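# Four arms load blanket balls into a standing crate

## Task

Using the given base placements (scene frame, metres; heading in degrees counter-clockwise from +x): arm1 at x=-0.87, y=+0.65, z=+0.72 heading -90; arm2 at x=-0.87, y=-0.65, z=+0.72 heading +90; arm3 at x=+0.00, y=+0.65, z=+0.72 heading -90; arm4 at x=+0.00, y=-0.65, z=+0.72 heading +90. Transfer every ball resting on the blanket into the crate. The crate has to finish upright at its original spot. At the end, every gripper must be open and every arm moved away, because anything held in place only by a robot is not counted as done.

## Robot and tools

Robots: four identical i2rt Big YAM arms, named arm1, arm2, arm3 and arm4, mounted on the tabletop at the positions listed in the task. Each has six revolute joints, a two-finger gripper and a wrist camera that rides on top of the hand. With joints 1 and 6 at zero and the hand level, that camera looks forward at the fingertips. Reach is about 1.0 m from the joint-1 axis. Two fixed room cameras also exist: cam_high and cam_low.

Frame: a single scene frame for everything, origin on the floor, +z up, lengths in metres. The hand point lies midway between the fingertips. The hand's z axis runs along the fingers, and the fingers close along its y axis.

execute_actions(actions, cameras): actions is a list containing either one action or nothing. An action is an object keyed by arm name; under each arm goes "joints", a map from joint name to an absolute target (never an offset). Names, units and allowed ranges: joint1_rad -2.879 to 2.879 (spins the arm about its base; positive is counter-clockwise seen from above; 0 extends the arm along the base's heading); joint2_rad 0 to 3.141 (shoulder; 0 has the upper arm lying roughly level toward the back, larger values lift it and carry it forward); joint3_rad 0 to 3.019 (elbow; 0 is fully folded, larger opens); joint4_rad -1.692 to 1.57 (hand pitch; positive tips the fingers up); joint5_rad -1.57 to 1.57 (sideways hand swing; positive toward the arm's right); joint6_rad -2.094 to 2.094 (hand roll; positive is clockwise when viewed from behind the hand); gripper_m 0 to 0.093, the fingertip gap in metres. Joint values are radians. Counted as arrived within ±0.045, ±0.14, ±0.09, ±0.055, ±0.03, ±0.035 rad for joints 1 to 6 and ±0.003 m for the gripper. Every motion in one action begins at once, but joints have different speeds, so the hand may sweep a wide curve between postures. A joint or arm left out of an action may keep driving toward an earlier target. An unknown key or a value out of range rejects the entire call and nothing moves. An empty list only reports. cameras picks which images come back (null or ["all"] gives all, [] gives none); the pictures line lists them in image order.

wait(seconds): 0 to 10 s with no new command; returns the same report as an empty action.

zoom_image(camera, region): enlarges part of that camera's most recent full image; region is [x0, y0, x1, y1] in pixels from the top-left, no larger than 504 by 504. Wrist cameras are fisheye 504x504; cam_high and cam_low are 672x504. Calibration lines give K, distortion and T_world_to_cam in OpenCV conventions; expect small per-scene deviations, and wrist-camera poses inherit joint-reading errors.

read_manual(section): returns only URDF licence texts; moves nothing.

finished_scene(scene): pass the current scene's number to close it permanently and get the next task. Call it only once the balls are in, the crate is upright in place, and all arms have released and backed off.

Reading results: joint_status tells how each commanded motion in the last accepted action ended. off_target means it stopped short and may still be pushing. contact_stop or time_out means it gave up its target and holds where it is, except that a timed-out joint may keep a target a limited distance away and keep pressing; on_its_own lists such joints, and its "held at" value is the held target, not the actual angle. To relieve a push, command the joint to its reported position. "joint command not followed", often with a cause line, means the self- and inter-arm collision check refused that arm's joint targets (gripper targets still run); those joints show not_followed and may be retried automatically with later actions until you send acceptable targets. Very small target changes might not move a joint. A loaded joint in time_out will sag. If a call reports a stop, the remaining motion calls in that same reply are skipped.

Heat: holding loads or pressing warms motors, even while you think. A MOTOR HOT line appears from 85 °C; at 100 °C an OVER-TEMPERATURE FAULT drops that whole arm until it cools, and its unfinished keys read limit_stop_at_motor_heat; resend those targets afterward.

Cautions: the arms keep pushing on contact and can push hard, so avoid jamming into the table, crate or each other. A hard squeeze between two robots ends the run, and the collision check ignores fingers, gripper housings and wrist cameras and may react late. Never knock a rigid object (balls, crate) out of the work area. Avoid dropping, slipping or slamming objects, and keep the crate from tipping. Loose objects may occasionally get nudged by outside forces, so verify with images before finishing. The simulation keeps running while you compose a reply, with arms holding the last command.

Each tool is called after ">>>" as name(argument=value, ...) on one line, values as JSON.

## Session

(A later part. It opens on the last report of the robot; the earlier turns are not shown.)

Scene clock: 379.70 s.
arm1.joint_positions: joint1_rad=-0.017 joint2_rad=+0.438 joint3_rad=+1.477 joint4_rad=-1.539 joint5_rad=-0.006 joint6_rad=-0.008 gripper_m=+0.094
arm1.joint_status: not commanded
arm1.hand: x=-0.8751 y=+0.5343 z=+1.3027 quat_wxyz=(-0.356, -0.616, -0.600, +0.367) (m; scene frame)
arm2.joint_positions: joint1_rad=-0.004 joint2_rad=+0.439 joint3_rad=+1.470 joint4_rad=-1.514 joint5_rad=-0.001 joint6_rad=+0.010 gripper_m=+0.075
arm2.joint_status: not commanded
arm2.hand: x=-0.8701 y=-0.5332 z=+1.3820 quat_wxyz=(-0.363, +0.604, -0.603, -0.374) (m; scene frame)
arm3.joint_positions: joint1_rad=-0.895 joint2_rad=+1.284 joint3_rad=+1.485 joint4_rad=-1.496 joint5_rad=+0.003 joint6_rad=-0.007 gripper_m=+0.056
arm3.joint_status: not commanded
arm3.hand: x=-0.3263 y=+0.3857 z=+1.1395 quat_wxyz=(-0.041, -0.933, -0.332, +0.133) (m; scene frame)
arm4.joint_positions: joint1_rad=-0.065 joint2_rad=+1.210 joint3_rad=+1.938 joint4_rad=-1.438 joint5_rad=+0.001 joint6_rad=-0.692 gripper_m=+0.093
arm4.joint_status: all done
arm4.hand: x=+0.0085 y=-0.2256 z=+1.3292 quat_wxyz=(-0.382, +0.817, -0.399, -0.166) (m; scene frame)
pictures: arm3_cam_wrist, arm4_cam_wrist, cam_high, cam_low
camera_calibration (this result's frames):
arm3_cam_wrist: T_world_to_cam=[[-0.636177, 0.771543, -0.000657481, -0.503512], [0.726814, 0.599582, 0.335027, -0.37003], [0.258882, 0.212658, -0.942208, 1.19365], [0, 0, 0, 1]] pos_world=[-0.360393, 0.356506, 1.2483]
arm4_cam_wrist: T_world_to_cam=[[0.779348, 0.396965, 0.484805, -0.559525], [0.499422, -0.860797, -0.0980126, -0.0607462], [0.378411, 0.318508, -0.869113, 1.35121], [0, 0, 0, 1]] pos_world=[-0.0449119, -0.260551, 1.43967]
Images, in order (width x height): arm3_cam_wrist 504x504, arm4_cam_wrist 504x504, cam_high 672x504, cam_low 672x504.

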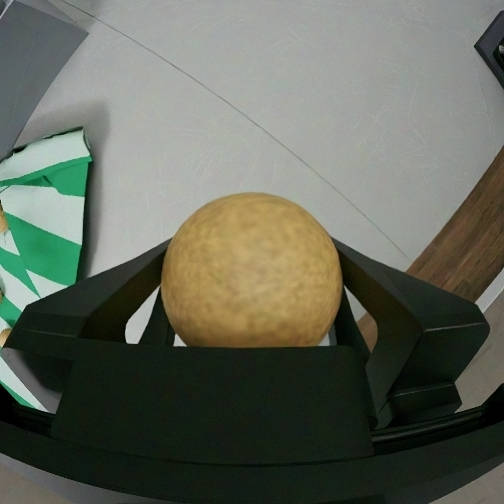

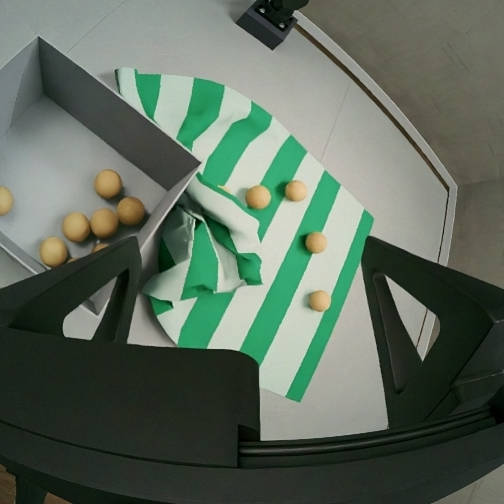

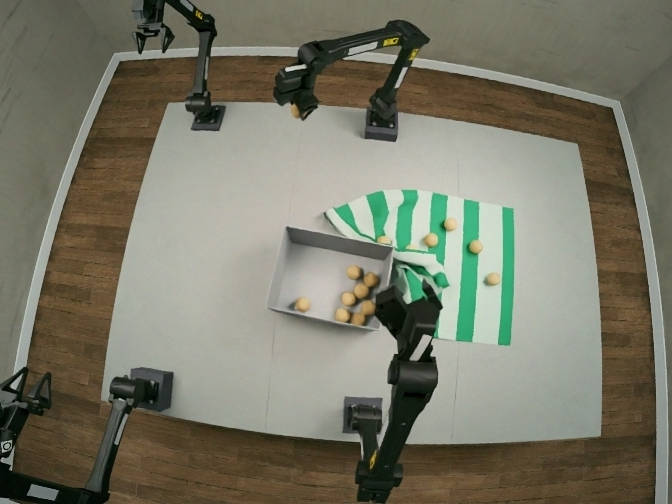

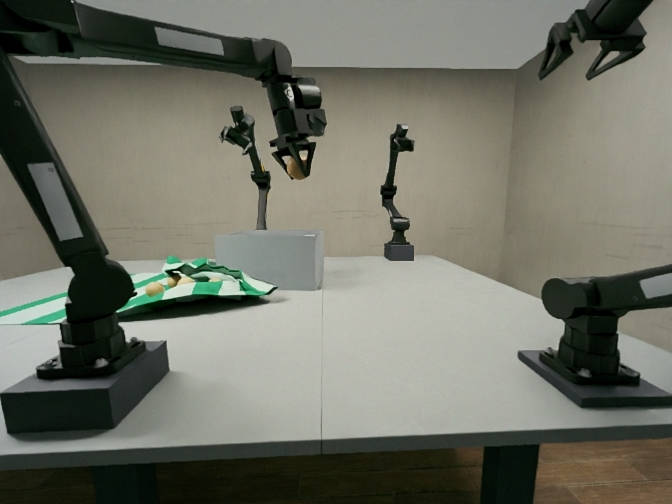

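>>> execute_actions(actions=[{"arm4":{"joints":{"joint1_rad":-0.722,"joint2_rad":2.26,"joint3_rad":2.33,"joint4_rad":-1.315,"joint6_rad":0}},"arm3":{"joints":{"joint1_rad":-0.165,"joint2_rad":2.07,"joint3_rad":2.04,"joint4_rad":-1.11}},"arm2":{"joints":{"joint1_rad":-1.03,"joint2_rad":2.24,"joint3_rad":2.37,"joint4_rad":-1.66,"joint6_rad":-2.09,"gripper_m":0.093}}}], cameras=["cam_high","arm4_cam_wrist","arm2_cam_wrist"])

Scene clock: 451.13 s.
arm1.joint_positions: joint1_rad=-0.017 joint2_rad=+0.438 joint3_rad=+1.477 joint4_rad=-1.539 joint5_rad=-0.006 joint6_rad=-0.008 gripper_m=+0.094
arm1.joint_status: not commanded
arm1.hand: x=-0.8751 y=+0.5343 z=+1.3027 quat_wxyz=(-0.356, -0.616, -0.600, +0.367) (m; scene frame)
arm2.joint_positions: joint1_rad=-1.039 joint2_rad=+2.247 joint3_rad=+2.336 joint4_rad=-1.646 joint5_rad=+0.000 joint6_rad=-2.070 gripper_m=+0.093
arm2.joint_status: all done
joint sent to its limit — the command would take arm2.joint6_rad past its lower limit, so that joint was sent only as far as its limit.
arm2.hand: x=-0.2762 y=-0.2889 z=+0.9880 quat_wxyz=(-0.009, +0.966, -0.258, +0.002) (m; scene frame)
arm3.joint_positions: joint1_rad=-0.166 joint2_rad=+2.091 joint3_rad=+1.990 joint4_rad=-1.112 joint5_rad=-0.002 joint6_rad=-0.005 gripper_m=+0.056
arm3.joint_status: all done
arm3.hand: x=-0.1194 y=-0.0757 z=+0.9404 quat_wxyz=(-0.112, -0.749, -0.639, +0.137) (m; scene frame)
arm4.joint_positions: joint1_rad=-0.721 joint2_rad=+2.292 joint3_rad=+2.302 joint4_rad=-1.314 joint5_rad=+0.001 joint6_rad=-0.008 gripper_m=+0.093
arm4.joint_status: all done
arm4.hand: x=+0.4890 y=-0.0569 z=+0.8679 quat_wxyz=(-0.125, +0.426, -0.894, -0.053) (m; scene frame)
pictures: arm2_cam_wrist, arm4_cam_wrist, cam_high
camera_calibration (this result's frames):
arm2_cam_wrist: T_world_to_cam=[[0.509666, 0.859946, 0.0270724, 0.361419], [0.685477, -0.424878, 0.59127, -0.512186], [0.519963, -0.282793, -0.806019, 0.983789], [0, 0, 0, 1]] pos_world=[-0.344644, -0.250209, 1.08601]
arm4_cam_wrist: T_world_to_cam=[[0.776948, -0.629559, 0.00260936, -0.416066], [-0.595157, -0.733127, 0.329109, -0.0288937], [-0.20528, -0.257253, -0.944288, 1.03267], [0, 0, 0, 1]] pos_world=[0.518053, -0.0174618, 0.985738]
Images, in order (width x height): arm2_cam_wrist 504x504, arm4_cam_wrist 504x504, cam_high 672x504.

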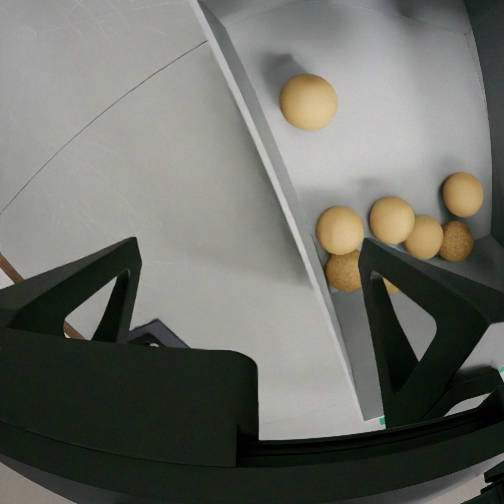

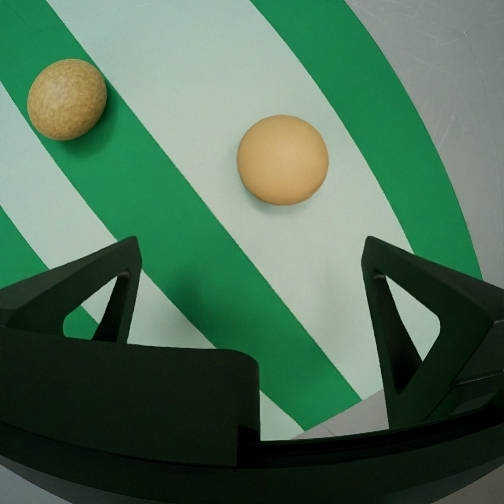

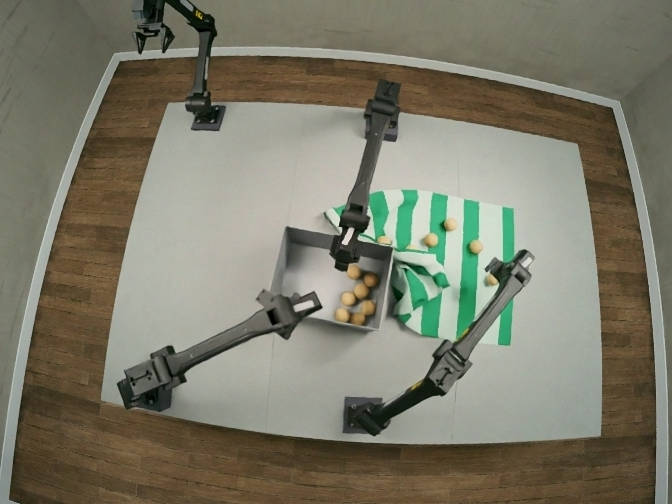

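>>> execute_actions(actions=[{"arm4":{"joints":{"joint1_rad":-0.755,"joint2_rad":2.445,"joint3_rad":2.365,"joint4_rad":-1.165}},"arm3":{"joints":{"joint2_rad":1.8,"gripper_m":0.093}},"arm2":{"joints":{"joint2_rad":2.39,"joint3_rad":2.37,"joint4_rad":-1.51}}}], cameras=["arm3_cam_wrist","arm4_cam_wrist","arm2_cam_wrist"])

Scene clock: 460.57 s.
arm1.joint_positions: joint1_rad=-0.017 joint2_rad=+0.438 joint3_rad=+1.477 joint4_rad=-1.539 joint5_rad=-0.006 joint6_rad=-0.008 gripper_m=+0.094
arm1.joint_status: not commanded
arm1.hand: x=-0.8751 y=+0.5343 z=+1.3027 quat_wxyz=(-0.356, -0.616, -0.600, +0.367) (m; scene frame)
arm2.joint_positions: joint1_rad=-1.039 joint2_rad=+2.394 joint3_rad=+2.342 joint4_rad=-1.526 joint5_rad=+0.000 joint6_rad=-2.071 gripper_m=+0.093
arm2.joint_status: all done
arm2.hand: x=-0.2509 y=-0.2723 z=+0.8895 quat_wxyz=(-0.002, +0.966, -0.258, -0.005) (m; scene frame)
arm3.joint_positions: joint1_rad=-0.166 joint2_rad=+1.769 joint3_rad=+2.028 joint4_rad=-1.112 joint5_rad=-0.002 joint6_rad=-0.005 gripper_m=+0.093
arm3.joint_status: all done
arm3.hand: x=-0.1110 y=-0.0362 z=+1.1845 quat_wxyz=(-0.224, -0.712, -0.609, +0.269) (m; scene frame)
arm4.joint_positions: joint1_rad=-0.755 joint2_rad=+2.464 joint3_rad=+2.321 joint4_rad=-1.175 joint5_rad=+0.001 joint6_rad=-0.008 gripper_m=+0.093
arm4.joint_status: all done
arm4.hand: x=+0.5293 y=-0.0515 z=+0.7547 quat_wxyz=(-0.120, +0.412, -0.902, -0.048) (m; scene frame)
pictures: arm2_cam_wrist, arm3_cam_wrist, arm4_cam_wrist
camera_calibration (this result's frames):
arm2_cam_wrist: T_world_to_cam=[[0.509165, 0.860616, 0.0095478, 0.35255], [0.695811, -0.41814, 0.583957, -0.453357], [0.506555, -0.290687, -0.811728, 0.895453], [0, 0, 0, 1]] pos_world=[-0.317651, -0.23268, 0.988239]
arm3_cam_wrist: T_world_to_cam=[[-0.989127, 0.147063, 0.000350187, -0.1039], [0.146381, 0.984761, -0.0939101, 0.168892], [-0.0141556, -0.0928378, -0.995581, 1.29192], [0, 0, 0, 1]] pos_world=[-0.109205, -0.0310987, 1.30211]
arm4_cam_wrist: T_world_to_cam=[[0.755573, -0.65506, 0.00230967, -0.433427], [-0.616472, -0.709863, 0.340671, 0.0400155], [-0.22152, -0.258826, -0.94018, 0.940902], [0, 0, 0, 1]] pos_world=[0.560583, -0.0119852, 0.871986]
Images, in order (width x height): arm2_cam_wrist 504x504, arm3_cam_wrist 504x504, arm4_cam_wrist 504x504.

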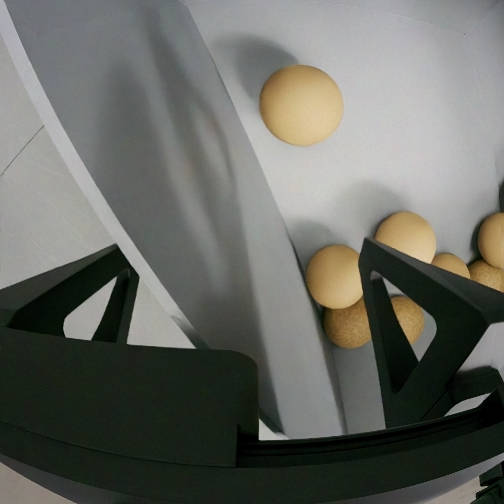

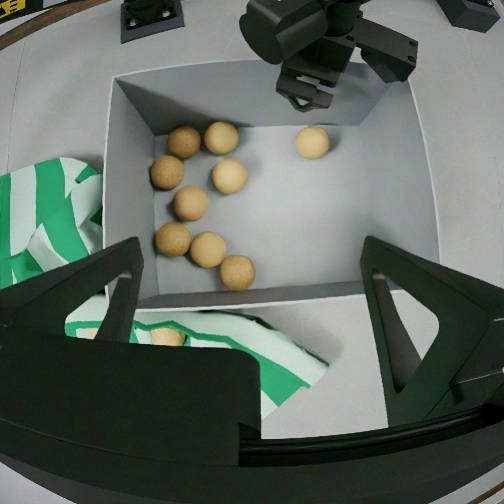

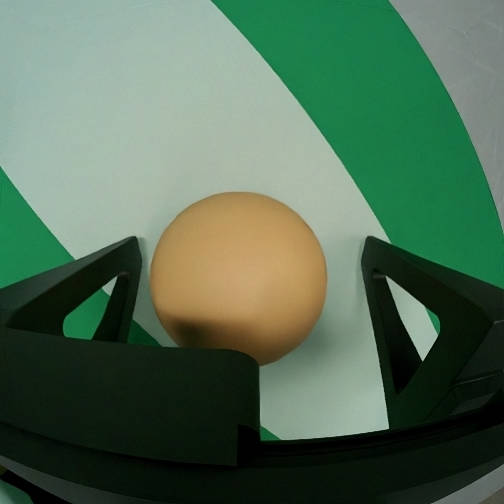

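>>> execute_actions(actions=[{"arm4":{"joints":{"gripper_m":0.05}},"arm3":{"joints":{"joint1_rad":0.603,"joint2_rad":1.72,"joint3_rad":1.68,"joint4_rad":-1.3}},"arm2":{"joints":{"gripper_m":0.0}}}], cameras=["cam_high","arm3_cam_wrist"])

Scene clock: 469.10 s.
arm1.joint_positions: joint1_rad=-0.017 joint2_rad=+0.438 joint3_rad=+1.477 joint4_rad=-1.539 joint5_rad=-0.006 joint6_rad=-0.008 gripper_m=+0.094
arm1.joint_status: not commanded
arm1.hand: x=-0.8751 y=+0.5343 z=+1.3027 quat_wxyz=(-0.356, -0.616, -0.600, +0.367) (m; scene frame)
arm2.joint_positions: joint1_rad=-1.020 joint2_rad=+2.394 joint3_rad=+2.342 joint4_rad=-1.522 joint5_rad=-0.005 joint6_rad=-2.064 gripper_m=+0.002
arm2.joint_status: all done
arm2.hand: x=-0.2580 y=-0.2590 z=+0.8897 quat_wxyz=(-0.005, +0.968, -0.252, -0.005) (m; scene frame)
arm3.joint_positions: joint1_rad=+0.613 joint2_rad=+1.724 joint3_rad=+1.676 joint4_rad=-1.292 joint5_rad=-0.002 joint6_rad=-0.005 gripper_m=+0.093
arm3.joint_status: all done
arm3.hand: x=+0.3384 y=+0.1715 z=+1.0183 quat_wxyz=(-0.099, -0.455, -0.884, +0.052) (m; scene frame)
arm4.joint_positions: joint1_rad=-0.755 joint2_rad=+2.464 joint3_rad=+2.321 joint4_rad=-1.175 joint5_rad=+0.000 joint6_rad=-0.008 gripper_m=+0.056
arm4.joint_status: gripper_m off_target (ended at +0.056, target +0.050)
arm4.hand: x=+0.5292 y=-0.0514 z=+0.7547 quat_wxyz=(-0.120, +0.412, -0.902, -0.048) (m; scene frame)
pictures: arm3_cam_wrist, cam_high
camera_calibration (this result's frames):
arm3_cam_wrist: T_world_to_cam=[[-0.810613, -0.585488, -0.0105233, 0.386416], [-0.543328, 0.745297, 0.386428, -0.331671], [-0.218406, 0.318961, -0.922259, 1.07597], [0, 0, 0, 1]] pos_world=[0.368025, 0.130243, 1.12456]
Images, in order (width x height): arm3_cam_wrist 504x504, cam_high 672x504.

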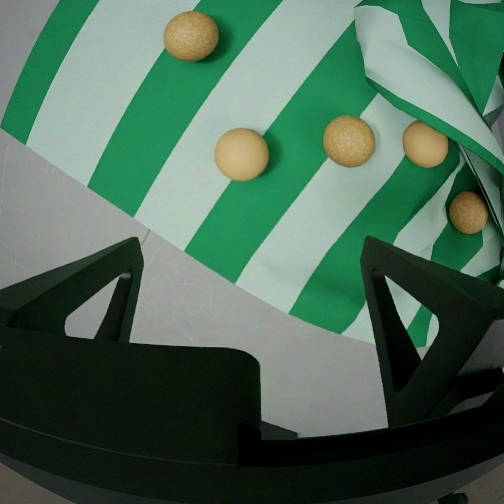

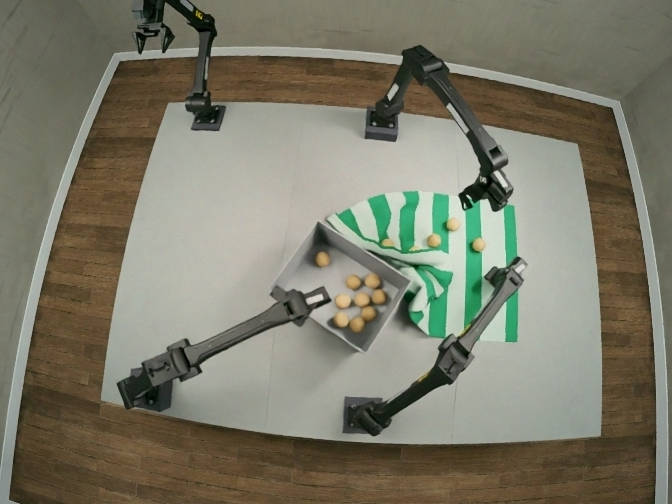

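>>> execute_actions(actions=[{"arm4":{"joints":{"joint2_rad":1.75}},"arm3":{"joints":{"joint1_rad":0.635,"joint2_rad":2.092,"joint3_rad":1.556,"joint4_rad":-1.01}},"arm2":{"joints":{"joint1_rad":-1.02,"joint2_rad":2.26,"joint3_rad":2.141,"joint4_rad":-1.424}}}], cameras=["cam_high","arm3_cam_wrist"])

Scene clock: 488.47 s.
arm1.joint_positions: joint1_rad=-0.017 joint2_rad=+0.438 joint3_rad=+1.477 joint4_rad=-1.539 joint5_rad=-0.006 joint6_rad=-0.008 gripper_m=+0.094
arm1.joint_status: not commanded
arm1.hand: x=-0.8751 y=+0.5343 z=+1.3027 quat_wxyz=(-0.356, -0.616, -0.600, +0.367) (m; scene frame)
arm2.joint_positions: joint1_rad=-1.020 joint2_rad=+2.290 joint3_rad=+2.152 joint4_rad=-1.429 joint5_rad=-0.003 joint6_rad=-2.065 gripper_m=+0.002
arm2.joint_status: all done
arm2.hand: x=-0.2789 y=-0.2728 z=+0.8889 quat_wxyz=(-0.006, +0.968, -0.251, -0.002) (m; scene frame)
arm3.joint_positions: joint1_rad=+0.626 joint2_rad=+2.096 joint3_rad=+1.543 joint4_rad=-1.015 joint5_rad=-0.002 joint6_rad=-0.005 gripper_m=+0.093
arm3.joint_status: all done
arm3.hand: x=+0.3495 y=+0.1674 z=+0.7589 quat_wxyz=(+0.002, -0.453, -0.892, -0.001) (m; scene frame)
arm4.joint_positions: joint1_rad=-0.755 joint2_rad=+1.771 joint3_rad=+2.356 joint4_rad=-1.169 joint5_rad=+0.000 joint6_rad=-0.008 gripper_m=+0.056
arm4.joint_status: all done
arm4.hand: x=+0.4494 y=-0.1341 z=+1.2945 quat_wxyz=(-0.437, +0.367, -0.799, -0.190) (m; scene frame)
pictures: arm3_cam_wrist, cam_high
camera_calibration (this result's frames):
arm3_cam_wrist: T_world_to_cam=[[-0.805446, -0.592524, -0.0131445, 0.391589], [-0.486641, 0.64853, 0.585312, -0.376902], [-0.338287, 0.477833, -0.810702, 0.771091], [0, 0, 0, 1]] pos_world=[0.392837, 0.108005, 0.850878]
Images, in order (width x height): arm3_cam_wrist 504x504, cam_high 672x504.

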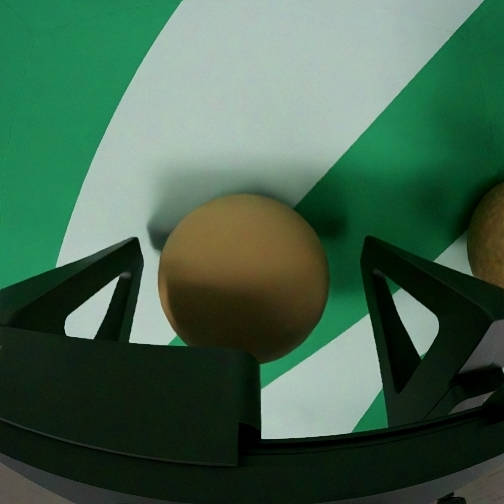

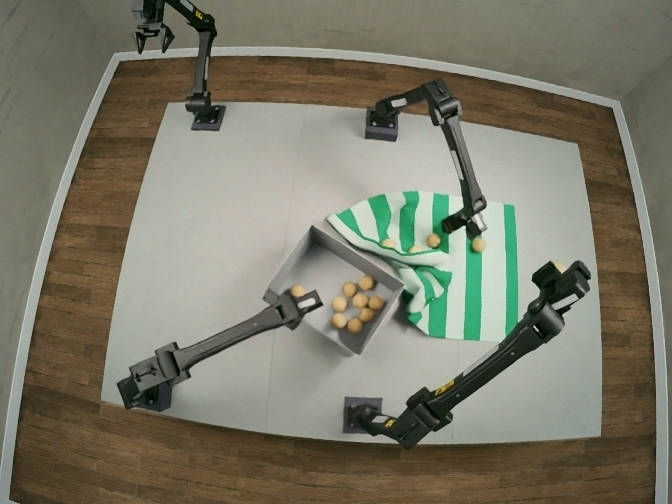

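>>> execute_actions(actions=[{"arm4":{"joints":{"joint1_rad":0.18,"joint2_rad":1.39,"joint3_rad":1.48,"joint4_rad":-1.55}},"arm3":{"joints":{"gripper_m":0.05}},"arm2":{"joints":{"joint2_rad":2.135,"joint3_rad":1.91,"joint4_rad":-1.328}}}], cameras=["cam_high","arm4_cam_wrist"])

Scene clock: 497.40 s.
arm1.joint_positions: joint1_rad=-0.017 joint2_rad=+0.438 joint3_rad=+1.477 joint4_rad=-1.539 joint5_rad=-0.006 joint6_rad=-0.008 gripper_m=+0.094
arm1.joint_status: not commanded
arm1.hand: x=-0.8751 y=+0.5343 z=+1.3027 quat_wxyz=(-0.356, -0.616, -0.600, +0.367) (m; scene frame)
arm2.joint_positions: joint1_rad=-1.020 joint2_rad=+2.160 joint3_rad=+1.922 joint4_rad=-1.332 joint5_rad=-0.003 joint6_rad=-2.066 gripper_m=+0.002
arm2.joint_status: all done
arm2.hand: x=-0.3137 y=-0.2950 z=+0.8883 quat_wxyz=(-0.006, +0.968, -0.251, -0.003) (m; scene frame)
arm3.joint_positions: joint1_rad=+0.626 joint2_rad=+2.096 joint3_rad=+1.543 joint4_rad=-1.015 joint5_rad=-0.002 joint6_rad=-0.005 gripper_m=+0.057
arm3.joint_status: gripper_m off_target (ended at +0.057, target +0.050)
arm3.hand: x=+0.3494 y=+0.1673 z=+0.7589 quat_wxyz=(+0.002, -0.452, -0.892, +0.000) (m; scene frame)
arm4.joint_positions: joint1_rad=+0.184 joint2_rad=+1.401 joint3_rad=+1.476 joint4_rad=-1.545 joint5_rad=-0.002 joint6_rad=-0.006 gripper_m=+0.056
arm4.joint_status: all done
arm4.hand: x=-0.0948 y=-0.2291 z=+1.0246 quat_wxyz=(-0.034, +0.780, -0.624, -0.035) (m; scene frame)
pictures: arm4_cam_wrist, cam_high
camera_calibration (this result's frames):
arm4_cam_wrist: T_world_to_cam=[[0.975622, 0.219456, -0.00082667, 0.145478], [0.191832, -0.850972, 0.488925, -0.67034], [0.106594, -0.477165, -0.872325, 0.922002], [0, 0, 0, 1]] pos_world=[-0.111619, -0.16242, 1.13215]
Images, in order (width x height): arm4_cam_wrist 504x504, cam_high 672x504.

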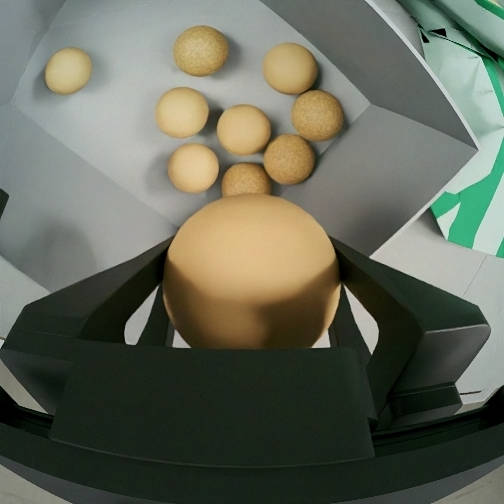

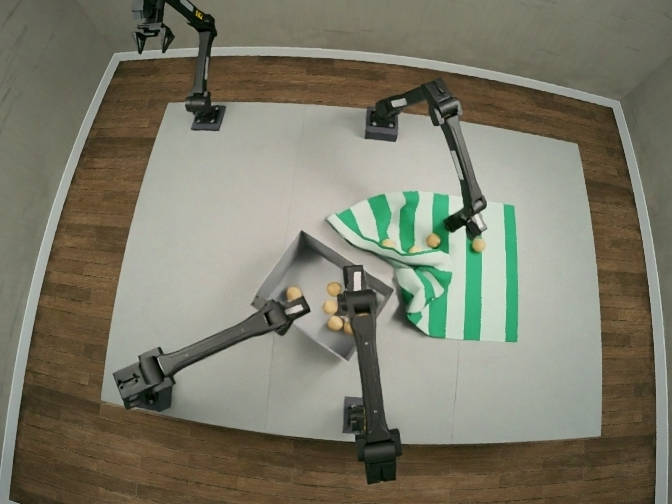

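>>> execute_actions(actions=[{"arm4":{"joints":{"joint2_rad":1.66}},"arm3":{"joints":{"joint1_rad":-0.3,"joint2_rad":1.4,"joint3_rad":1.6,"joint4_rad":-1.45}}}], cameras=[])

>>> execute_actions(actions=[{"arm4":{"joints":{"gripper_m":0.075,"joint2_rad":1.3}},"arm3":{"joints":{"joint1_rad":-0.55}}}], cameras=["cam_high","arm4_cam_wrist"])

Scene clock: 503.73 s.
arm1.joint_positions: joint1_rad=-0.017 joint2_rad=+0.438 joint3_rad=+1.477 joint4_rad=-1.539 joint5_rad=-0.006 joint6_rad=-0.008 gripper_m=+0.094
arm1.joint_status: not commanded
arm1.hand: x=-0.8751 y=+0.5343 z=+1.3027 quat_wxyz=(-0.356, -0.616, -0.600, +0.367) (m; scene frame)
arm2.joint_positions: joint1_rad=-1.020 joint2_rad=+2.160 joint3_rad=+1.922 joint4_rad=-1.332 joint5_rad=-0.003 joint6_rad=-2.066 gripper_m=+0.002
arm2.joint_status: not commanded
arm2.hand: x=-0.3137 y=-0.2950 z=+0.8883 quat_wxyz=(-0.006, +0.968, -0.251, -0.003) (m; scene frame)
arm3.joint_positions: joint1_rad=-0.293 joint2_rad=+1.381 joint3_rad=+1.588 joint4_rad=-1.445 joint5_rad=+0.003 joint6_rad=-0.004 gripper_m=+0.057
arm3.joint_status: all done
arm3.hand: x=-0.1343 y=+0.1976 z=+1.1459 quat_wxyz=(-0.094, -0.790, -0.590, +0.136) (m; scene frame)
arm4.joint_positions: joint1_rad=+0.184 joint2_rad=+1.688 joint3_rad=+1.472 joint4_rad=-1.546 joint5_rad=-0.002 joint6_rad=-0.006 gripper_m=+0.056
arm4.joint_status: all done
arm4.hand: x=-0.0997 y=-0.2004 z=+0.9007 quat_wxyz=(+0.058, +0.777, -0.622, +0.079) (m; scene frame)
pictures: none
No camera images: the call's "cameras" was empty. Leave "cameras" out to get every camera's image.

Scene clock: 505.07 s.
arm1.joint_positions: joint1_rad=-0.017 joint2_rad=+0.438 joint3_rad=+1.477 joint4_rad=-1.539 joint5_rad=-0.006 joint6_rad=-0.008 gripper_m=+0.094
arm1.joint_status: not commanded
arm1.hand: x=-0.8751 y=+0.5343 z=+1.3027 quat_wxyz=(-0.356, -0.616, -0.600, +0.367) (m; scene frame)
arm2.joint_positions: joint1_rad=-1.020 joint2_rad=+2.160 joint3_rad=+1.922 joint4_rad=-1.332 joint5_rad=-0.003 joint6_rad=-2.066 gripper_m=+0.002
arm2.joint_status: not commanded
arm2.hand: x=-0.3137 y=-0.2950 z=+0.8883 quat_wxyz=(-0.006, +0.968, -0.251, -0.003) (m; scene frame)
arm3.joint_positions: joint1_rad=-0.560 joint2_rad=+1.381 joint3_rad=+1.588 joint4_rad=-1.445 joint5_rad=+0.000 joint6_rad=-0.004 gripper_m=+0.057
arm3.joint_status: all done
arm3.hand: x=-0.2480 y=+0.2494 z=+1.1469 quat_wxyz=(-0.076, -0.862, -0.480, +0.147) (m; scene frame)
arm4.joint_positions: joint1_rad=+0.184 joint2_rad=+1.291 joint3_rad=+1.472 joint4_rad=-1.547 joint5_rad=-0.002 joint6_rad=-0.006 gripper_m=+0.075
arm4.joint_status: all done
arm4.hand: x=-0.0905 y=-0.2504 z=+1.0668 quat_wxyz=(-0.066, +0.777, -0.621, -0.075) (m; scene frame)
pictures: arm4_cam_wrist, cam_high
camera_calibration (this result's frames):
arm4_cam_wrist: T_world_to_cam=[[0.975377, 0.220544, -0.0000934924, 0.145548], [0.202655, -0.896094, 0.394901, -0.619888], [0.087009, -0.385196, -0.918724, 1.01892], [0, 0, 0, 1]] pos_world=[-0.104996, -0.195095, 1.18091]
Images, in order (width x height): arm4_cam_wrist 504x504, cam_high 672x504.

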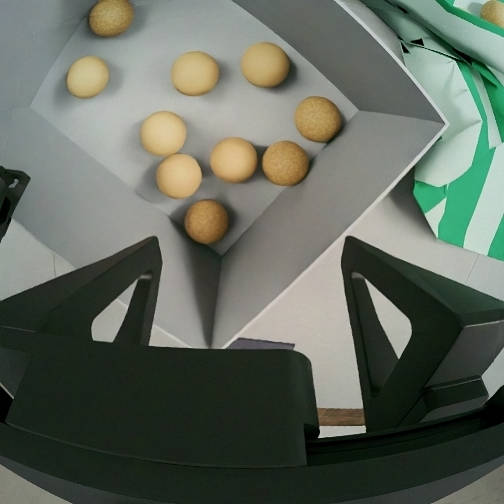

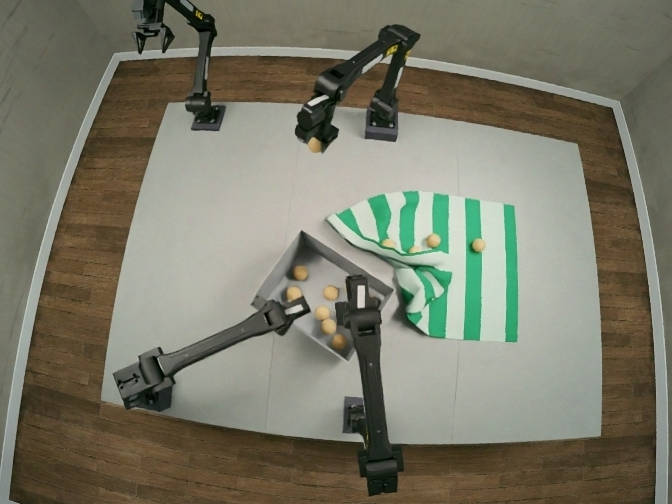

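>>> execute_actions(actions=[{"arm4":{"joints":{"gripper_m":0.093,"joint1_rad":-0.3,"joint2_rad":1.55,"joint3_rad":1.75,"joint4_rad":-1.45}},"arm2":{"joints":{"joint1_rad":-0.7,"joint6_rad":-1.6}}}], cameras=["cam_high","arm4_cam_wrist","cam_low"])

Scene clock: 511.83 s.
arm1.joint_positions: joint1_rad=-0.017 joint2_rad=+0.438 joint3_rad=+1.477 joint4_rad=-1.539 joint5_rad=-0.006 joint6_rad=-0.008 gripper_m=+0.094
arm1.joint_status: not commanded
arm1.hand: x=-0.8751 y=+0.5343 z=+1.3027 quat_wxyz=(-0.356, -0.616, -0.600, +0.367) (m; scene frame)
arm2.joint_positions: joint1_rad=-0.665 joint2_rad=+2.158 joint3_rad=+1.915 joint4_rad=-1.331 joint5_rad=-0.006 joint6_rad=-1.626 gripper_m=+0.002
arm2.joint_status: all done
arm2.hand: x=-0.4733 y=-0.1255 z=+0.8887 quat_wxyz=(-0.003, +0.956, -0.292, -0.006) (m; scene frame)
arm3.joint_positions: joint1_rad=-0.560 joint2_rad=+1.381 joint3_rad=+1.588 joint4_rad=-1.445 joint5_rad=+0.000 joint6_rad=-0.004 gripper_m=+0.057
arm3.joint_status: not commanded
arm3.hand: x=-0.2480 y=+0.2494 z=+1.1469 quat_wxyz=(-0.076, -0.862, -0.480, +0.147) (m; scene frame)
arm4.joint_positions: joint1_rad=-0.305 joint2_rad=+1.567 joint3_rad=+1.680 joint4_rad=-1.452 joint5_rad=+0.002 joint6_rad=-0.006 gripper_m=+0.093
arm4.joint_status: all done
arm4.hand: x=+0.1392 y=-0.1447 z=+1.0414 quat_wxyz=(-0.097, +0.603, -0.789, -0.065) (m; scene frame)
pictures: arm4_cam_wrist, cam_high, cam_low
camera_calibration (this result's frames):
arm4_cam_wrist: T_world_to_cam=[[0.964517, -0.263988, 0.00420181, -0.1749], [-0.247327, -0.897844, 0.364288, -0.467441], [-0.0923952, -0.352401, -0.931277, 1.05911], [0, 0, 0, 1]] pos_world=[0.15094, -0.0926291, 1.15734]
Images, in order (width x height): arm4_cam_wrist 504x504, cam_high 672x504, cam_low 672x504.

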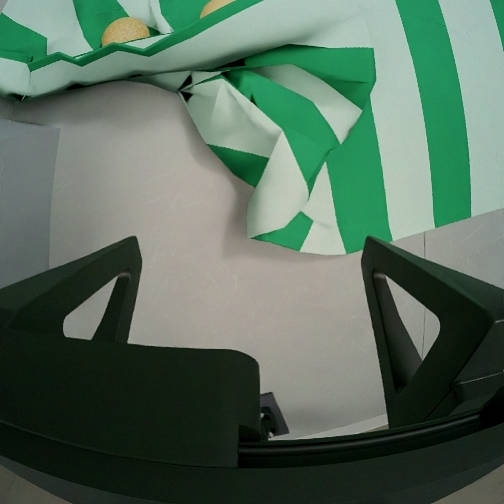

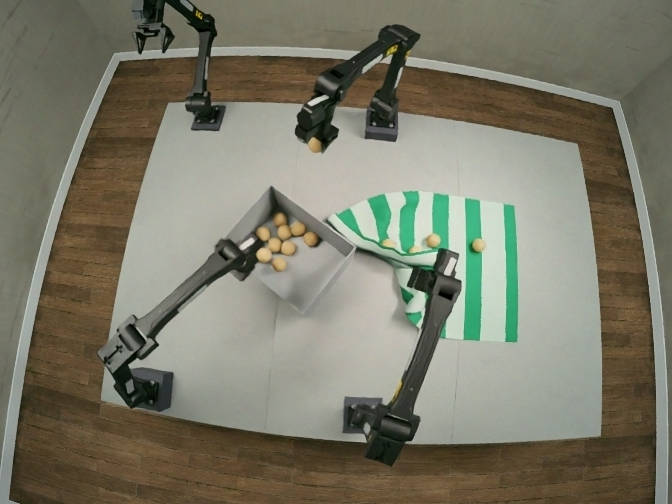

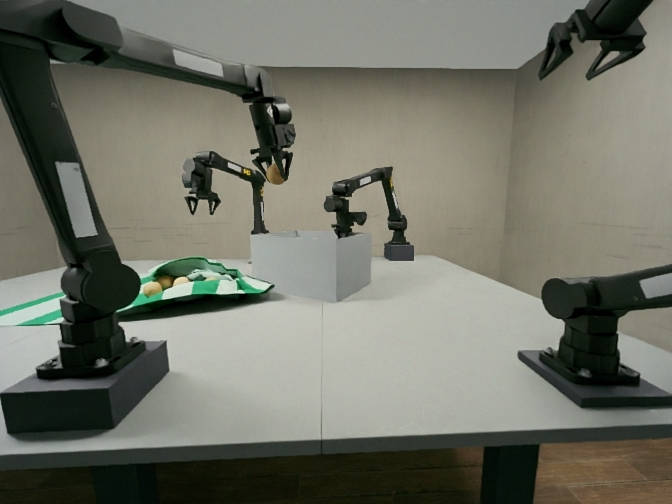

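>>> zoom_image(camera="cam_low", region=[120, 220, 300, 320])

Region (120, 220, 300, 320) of cam_low's 672x504 image, scaled by 2.800, with more detail than that image has.

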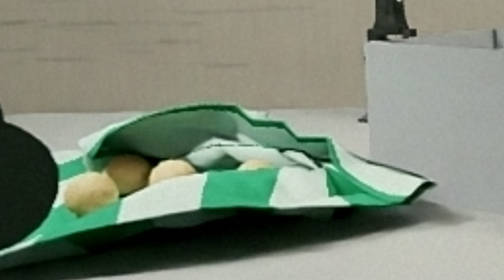

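>>> execute_actions(actions=[{"arm4":{"joints":{"joint1_rad":-0.195,"joint2_rad":2.12,"joint3_rad":2.28,"joint4_rad":-1.666,"joint6_rad":1.4}},"arm3":{"joints":{"joint1_rad":-0.39,"joint2_rad":2.06,"joint3_rad":2.03,"joint4_rad":-1.11}}}], cameras=["cam_high","arm4_cam_wrist"])

Scene clock: 527.87 s.
arm1.joint_positions: joint1_rad=-0.017 joint2_rad=+0.438 joint3_rad=+1.477 joint4_rad=-1.539 joint5_rad=-0.006 joint6_rad=-0.008 gripper_m=+0.094
arm1.joint_status: not commanded
arm1.hand: x=-0.8751 y=+0.5343 z=+1.3027 quat_wxyz=(-0.356, -0.616, -0.600, +0.367) (m; scene frame)
arm2.joint_positions: joint1_rad=-0.665 joint2_rad=+2.158 joint3_rad=+1.915 joint4_rad=-1.331 joint5_rad=-0.006 joint6_rad=-1.626 gripper_m=+0.002
arm2.joint_status: not commanded
arm2.hand: x=-0.4733 y=-0.1255 z=+0.8887 quat_wxyz=(-0.003, +0.956, -0.292, -0.006) (m; scene frame)
arm3.joint_positions: joint1_rad=-0.380 joint2_rad=+2.079 joint3_rad=+1.985 joint4_rad=-1.116 joint5_rad=+0.000 joint6_rad=-0.004 gripper_m=+0.057
arm3.joint_status: all done
arm3.hand: x=-0.2707 y=-0.0309 z=+0.9469 quat_wxyz=(-0.097, -0.813, -0.554, +0.151) (m; scene frame)
arm4.joint_positions: joint1_rad=-0.186 joint2_rad=+2.150 joint3_rad=+2.219 joint4_rad=-1.660 joint5_rad=+0.000 joint6_rad=+1.391 gripper_m=+0.093
arm4.joint_status: all done
arm4.hand: x=+0.1008 y=+0.0044 z=+0.9175 quat_wxyz=(-0.004, +0.012, -1.000, +0.011) (m; scene frame)
pictures: arm4_cam_wrist, cam_high
camera_calibration (this result's frames):
arm4_cam_wrist: T_world_to_cam=[[0.0230676, -0.999653, 0.012743, -0.00775163], [-0.825619, -0.0118608, 0.564103, -0.426915], [-0.563756, -0.0235333, -0.825606, 0.941823], [0, 0, 0, 1]] pos_world=[0.178668, 0.00935175, 1.0185]
Images, in order (width x height): arm4_cam_wrist 504x504, cam_high 672x504.

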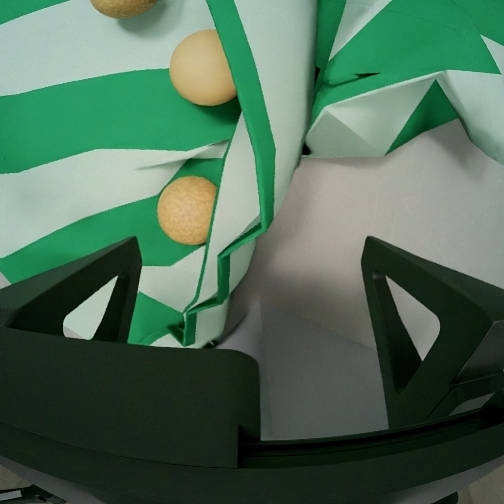

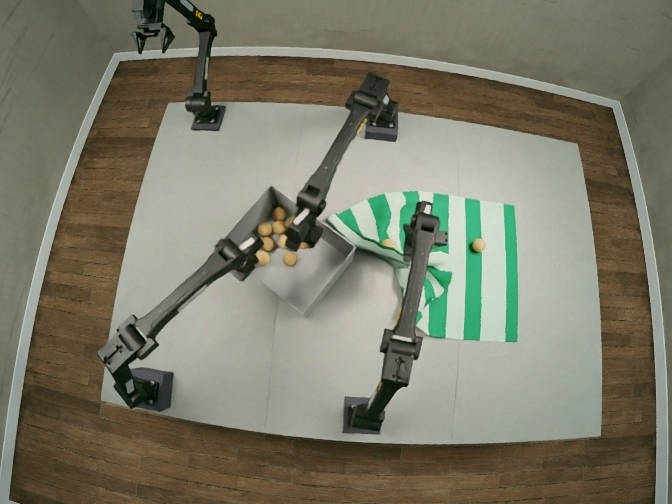

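>>> execute_actions(actions=[{"arm4":{"joints":{"joint2_rad":2.26}},"arm3":{"joints":{"joint2_rad":1.75,"gripper_m":0.093}}}], cameras=[])

>>> execute_actions(actions=[{"arm4":{"joints":{"gripper_m":0.0}},"arm3":{"joints":{"joint2_rad":1.4,"joint3_rad":1.7,"joint4_rad":-1.45}},"arm2":{"joints":{"joint1_rad":-0.42,"joint6_rad":-1.05}}}], cameras=["cam_high","arm4_cam_wrist","cam_low"])

Scene clock: 535.63 s.
arm1.joint_positions: joint1_rad=-0.017 joint2_rad=+0.438 joint3_rad=+1.477 joint4_rad=-1.539 joint5_rad=-0.006 joint6_rad=-0.008 gripper_m=+0.094
arm1.joint_status: not commanded
arm1.hand: x=-0.8751 y=+0.5343 z=+1.3027 quat_wxyz=(-0.356, -0.616, -0.600, +0.367) (m; scene frame)
arm2.joint_positions: joint1_rad=-0.665 joint2_rad=+2.158 joint3_rad=+1.915 joint4_rad=-1.331 joint5_rad=-0.006 joint6_rad=-1.626 gripper_m=+0.002
arm2.joint_status: not commanded
arm2.hand: x=-0.4733 y=-0.1255 z=+0.8887 quat_wxyz=(-0.003, +0.956, -0.292, -0.006) (m; scene frame)
arm3.joint_positions: joint1_rad=-0.380 joint2_rad=+1.725 joint3_rad=+2.023 joint4_rad=-1.116 joint5_rad=+0.000 joint6_rad=-0.004 gripper_m=+0.093
arm3.joint_status: all done
arm3.hand: x=-0.2494 y=+0.0166 z=+1.2120 quat_wxyz=(-0.202, -0.768, -0.525, +0.307) (m; scene frame)
arm4.joint_positions: joint1_rad=-0.186 joint2_rad=+2.267 joint3_rad=+2.231 joint4_rad=-1.661 joint5_rad=+0.000 joint6_rad=+1.392 gripper_m=+0.093
arm4.joint_status: all done
arm4.hand: x=+0.1024 y=+0.0097 z=+0.8471 quat_wxyz=(+0.005, +0.012, -0.998, +0.063) (m; scene frame)
pictures: none
No camera images: the call's "cameras" was empty. Leave "cameras" out to get every camera's image.

Scene clock: 538.20 s.
arm1.joint_positions: joint1_rad=-0.017 joint2_rad=+0.438 joint3_rad=+1.477 joint4_rad=-1.539 joint5_rad=-0.006 joint6_rad=-0.008 gripper_m=+0.094
arm1.joint_status: not commanded
arm1.hand: x=-0.8751 y=+0.5343 z=+1.3027 quat_wxyz=(-0.356, -0.616, -0.600, +0.367) (m; scene frame)
arm2.joint_positions: joint1_rad=-0.391 joint2_rad=+2.158 joint3_rad=+1.912 joint4_rad=-1.328 joint5_rad=-0.005 joint6_rad=-1.111 gripper_m=+0.002
arm2.joint_status: joint6_rad time_out (moved +0.515 of +0.576); the others done
arm2.on_its_own: joint6_rad reads -1.111 and still pushes toward -1.050 since a time_out
arm2.hand: x=-0.6303 y=-0.0379 z=+0.8890 quat_wxyz=(-0.002, +0.914, -0.405, -0.005) (m; scene frame)
arm3.joint_positions: joint1_rad=-0.380 joint2_rad=+1.373 joint3_rad=+1.703 joint4_rad=-1.443 joint5_rad=+0.000 joint6_rad=-0.004 gripper_m=+0.093
arm3.joint_status: all done
arm3.hand: x=-0.1768 y=+0.1991 z=+1.2037 quat_wxyz=(-0.123, -0.805, -0.549, +0.190) (m; scene frame)
arm4.joint_positions: joint1_rad=-0.187 joint2_rad=+2.267 joint3_rad=+2.231 joint4_rad=-1.661 joint5_rad=+0.000 joint6_rad=+1.392 gripper_m=+0.002
arm4.joint_status: all done
arm4.hand: x=+0.1027 y=+0.0097 z=+0.8471 quat_wxyz=(+0.005, +0.011, -0.998, +0.063) (m; scene frame)
pictures: arm4_cam_wrist, cam_high, cam_low
camera_calibration (this result's frames):
arm4_cam_wrist: T_world_to_cam=[[0.0214375, -0.993049, 0.115731, -0.0886799], [-0.816358, 0.0494378, 0.575426, -0.396714], [-0.577148, -0.106814, -0.809624, 0.873515], [0, 0, 0, 1]] pos_world=[0.182188, 0.0248526, 0.945761]
Images, in order (width x height): arm4_cam_wrist 504x504, cam_high 672x504, cam_low 672x504.

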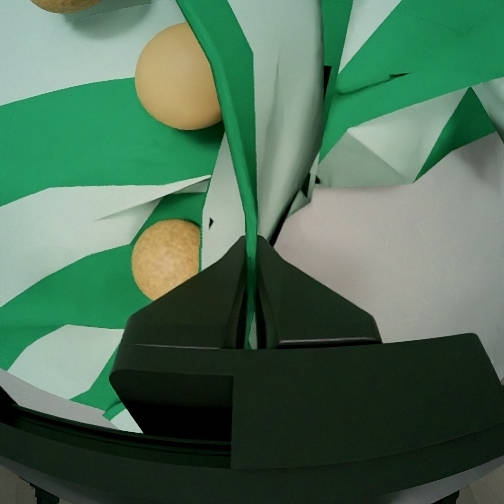

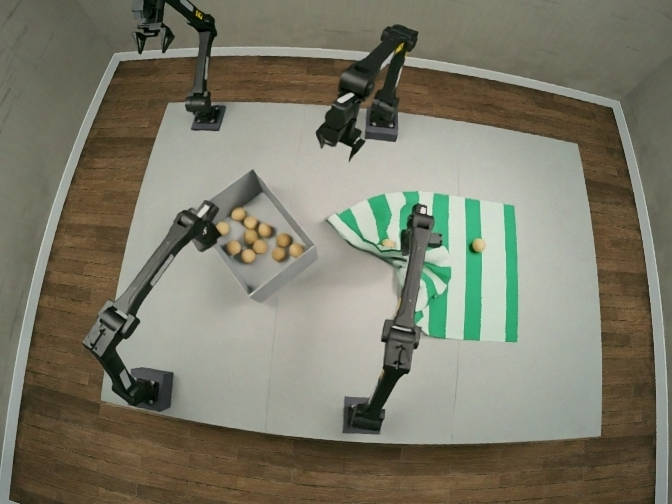

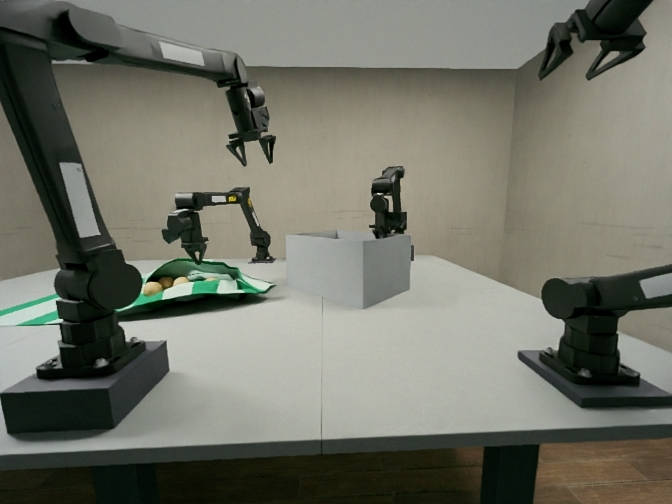

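>>> execute_actions(actions=[{"arm4":{"joints":{"joint1_rad":0.0,"joint2_rad":2.03,"joint3_rad":2.03}},"arm3":{"joints":{"joint1_rad":0.68,"joint2_rad":1.2,"joint3_rad":1.55,"joint4_rad":-1.5}},"arm2":{"joints":{"joint1_rad":-0.27,"joint2_rad":2.3,"joint3_rad":2.17,"joint4_rad":-1.424,"joint6_rad":-0.7}}}], cameras=["cam_high","cam_low"])

Scene clock: 550.30 s.
arm1.joint_positions: joint1_rad=-0.017 joint2_rad=+0.438 joint3_rad=+1.477 joint4_rad=-1.539 joint5_rad=-0.006 joint6_rad=-0.008 gripper_m=+0.094
arm1.joint_status: not commanded
arm1.hand: x=-0.8751 y=+0.5343 z=+1.3027 quat_wxyz=(-0.356, -0.616, -0.600, +0.367) (m; scene frame)
arm2.joint_positions: joint1_rad=-0.279 joint2_rad=+2.275 joint3_rad=+2.117 joint4_rad=-1.400 joint5_rad=+0.005 joint6_rad=-0.756 gripper_m=+0.002
arm2.joint_status: joint6_rad time_out (moved +0.355 of +0.411); the others done
arm2.on_its_own: joint6_rad reads -0.756 and still pushes toward -0.700 since a time_out
arm2.hand: x=-0.6880 y=+0.0245 z=+0.8895 quat_wxyz=(-0.010, +0.859, -0.513, -0.003) (m; scene frame)
arm3.joint_positions: joint1_rad=+0.677 joint2_rad=+1.201 joint3_rad=+1.543 joint4_rad=-1.494 joint5_rad=+0.000 joint6_rad=-0.004 gripper_m=+0.093
arm3.joint_status: all done
arm3.hand: x=+0.2584 y=+0.3302 z=+1.1942 quat_wxyz=(-0.183, -0.421, -0.884, +0.090) (m; scene frame)
arm4.joint_positions: joint1_rad=-0.003 joint2_rad=+2.039 joint3_rad=+2.036 joint4_rad=-1.662 joint5_rad=-0.002 joint6_rad=+1.396 gripper_m=+0.002
arm4.joint_status: all done
arm4.hand: x=-0.0187 y=-0.0379 z=+0.9179 quat_wxyz=(-0.001, +0.101, -0.994, +0.049) (m; scene frame)
pictures: cam_high, cam_low
Images, in order (width x height): cam_high 672x504, cam_low 672x504.

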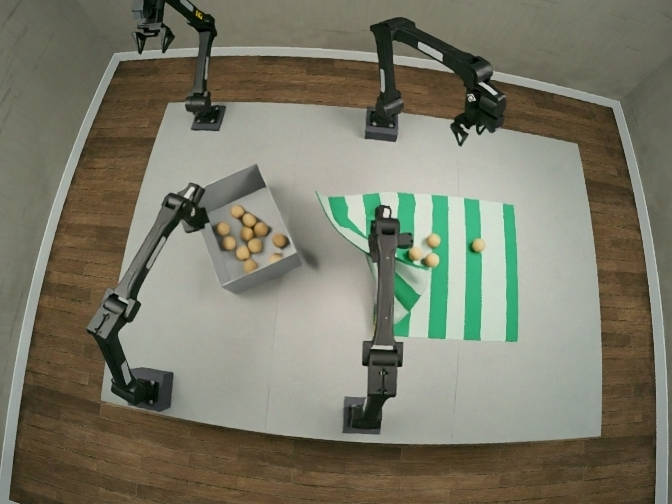

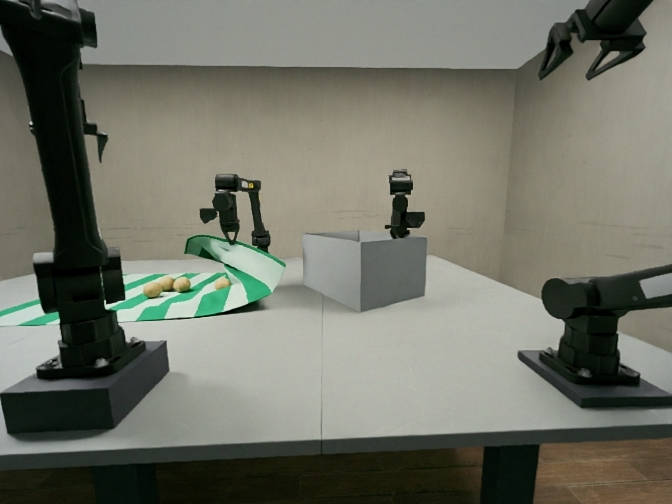

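>>> execute_actions(actions=[{"arm4":{"joints":{"joint1_rad":0.24,"joint2_rad":1.97,"joint3_rad":1.8,"joint4_rad":-1.5}},"arm3":{"joints":{"joint1_rad":0.684,"joint2_rad":2.23,"joint3_rad":2.14,"joint4_rad":-1.316}},"arm2":{"joints":{"joint1_rad":-0.14,"joint2_rad":2.41,"joint3_rad":2.39,"joint4_rad":-1.52,"joint6_rad":-0.35}}}], cameras=["cam_high","arm3_cam_wrist"])

Scene clock: 558.63 s.
arm1.joint_positions: joint1_rad=-0.017 joint2_rad=+0.438 joint3_rad=+1.477 joint4_rad=-1.539 joint5_rad=-0.006 joint6_rad=-0.008 gripper_m=+0.094
arm1.joint_status: not commanded
arm1.hand: x=-0.8751 y=+0.5343 z=+1.3027 quat_wxyz=(-0.356, -0.616, -0.600, +0.367) (m; scene frame)
arm2.joint_positions: joint1_rad=-0.141 joint2_rad=+2.392 joint3_rad=+2.330 joint4_rad=-1.498 joint5_rad=+0.005 joint6_rad=-0.406 gripper_m=+0.002
arm2.joint_status: joint6_rad time_out (moved +0.349 of +0.406); the others done
arm2.on_its_own: joint6_rad reads -0.406 and still pushes toward -0.350 since a time_out
arm2.hand: x=-0.7786 y=+0.0728 z=+0.8903 quat_wxyz=(-0.009, +0.800, -0.600, -0.004) (m; scene frame)
arm3.joint_positions: joint1_rad=+0.677 joint2_rad=+2.250 joint3_rad=+2.102 joint4_rad=-1.316 joint5_rad=+0.000 joint6_rad=-0.004 gripper_m=+0.093
arm3.joint_status: all done
arm3.hand: x=+0.4494 y=+0.0913 z=+0.8621 quat_wxyz=(-0.044, -0.429, -0.902, +0.023) (m; scene frame)
arm4.joint_positions: joint1_rad=+0.235 joint2_rad=+2.000 joint3_rad=+1.801 joint4_rad=-1.505 joint5_rad=-0.001 joint6_rad=+1.400 gripper_m=+0.002
arm4.joint_status: all done
arm4.hand: x=-0.1545 y=-0.0872 z=+0.8521 quat_wxyz=(-0.008, +0.216, -0.974, +0.068) (m; scene frame)
pictures: arm3_cam_wrist, cam_high
camera_calibration (this result's frames):
arm3_cam_wrist: T_world_to_cam=[[-0.77394, -0.633172, -0.0104675, 0.41561], [-0.553234, 0.668002, 0.4977, -0.235608], [-0.308138, 0.390981, -0.867286, 0.968109], [0, 0, 0, 1]] pos_world=[0.489622, 0.0420272, 0.96124]
Images, in order (width x height): arm3_cam_wrist 504x504, cam_high 672x504.

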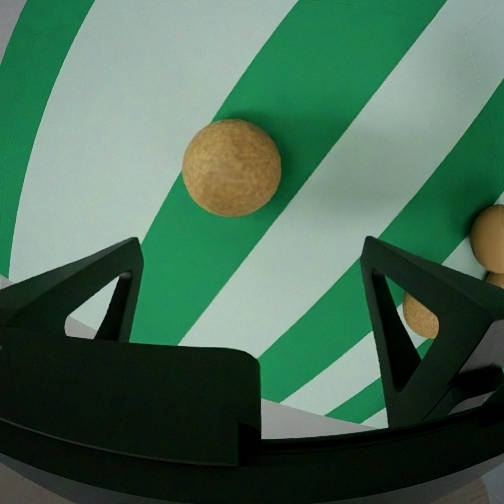

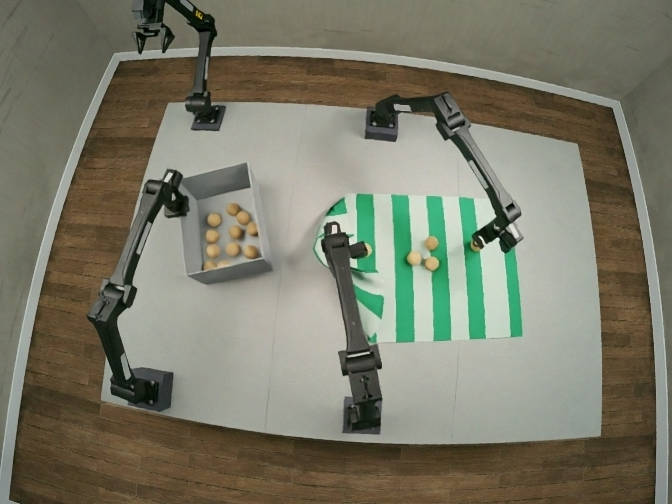

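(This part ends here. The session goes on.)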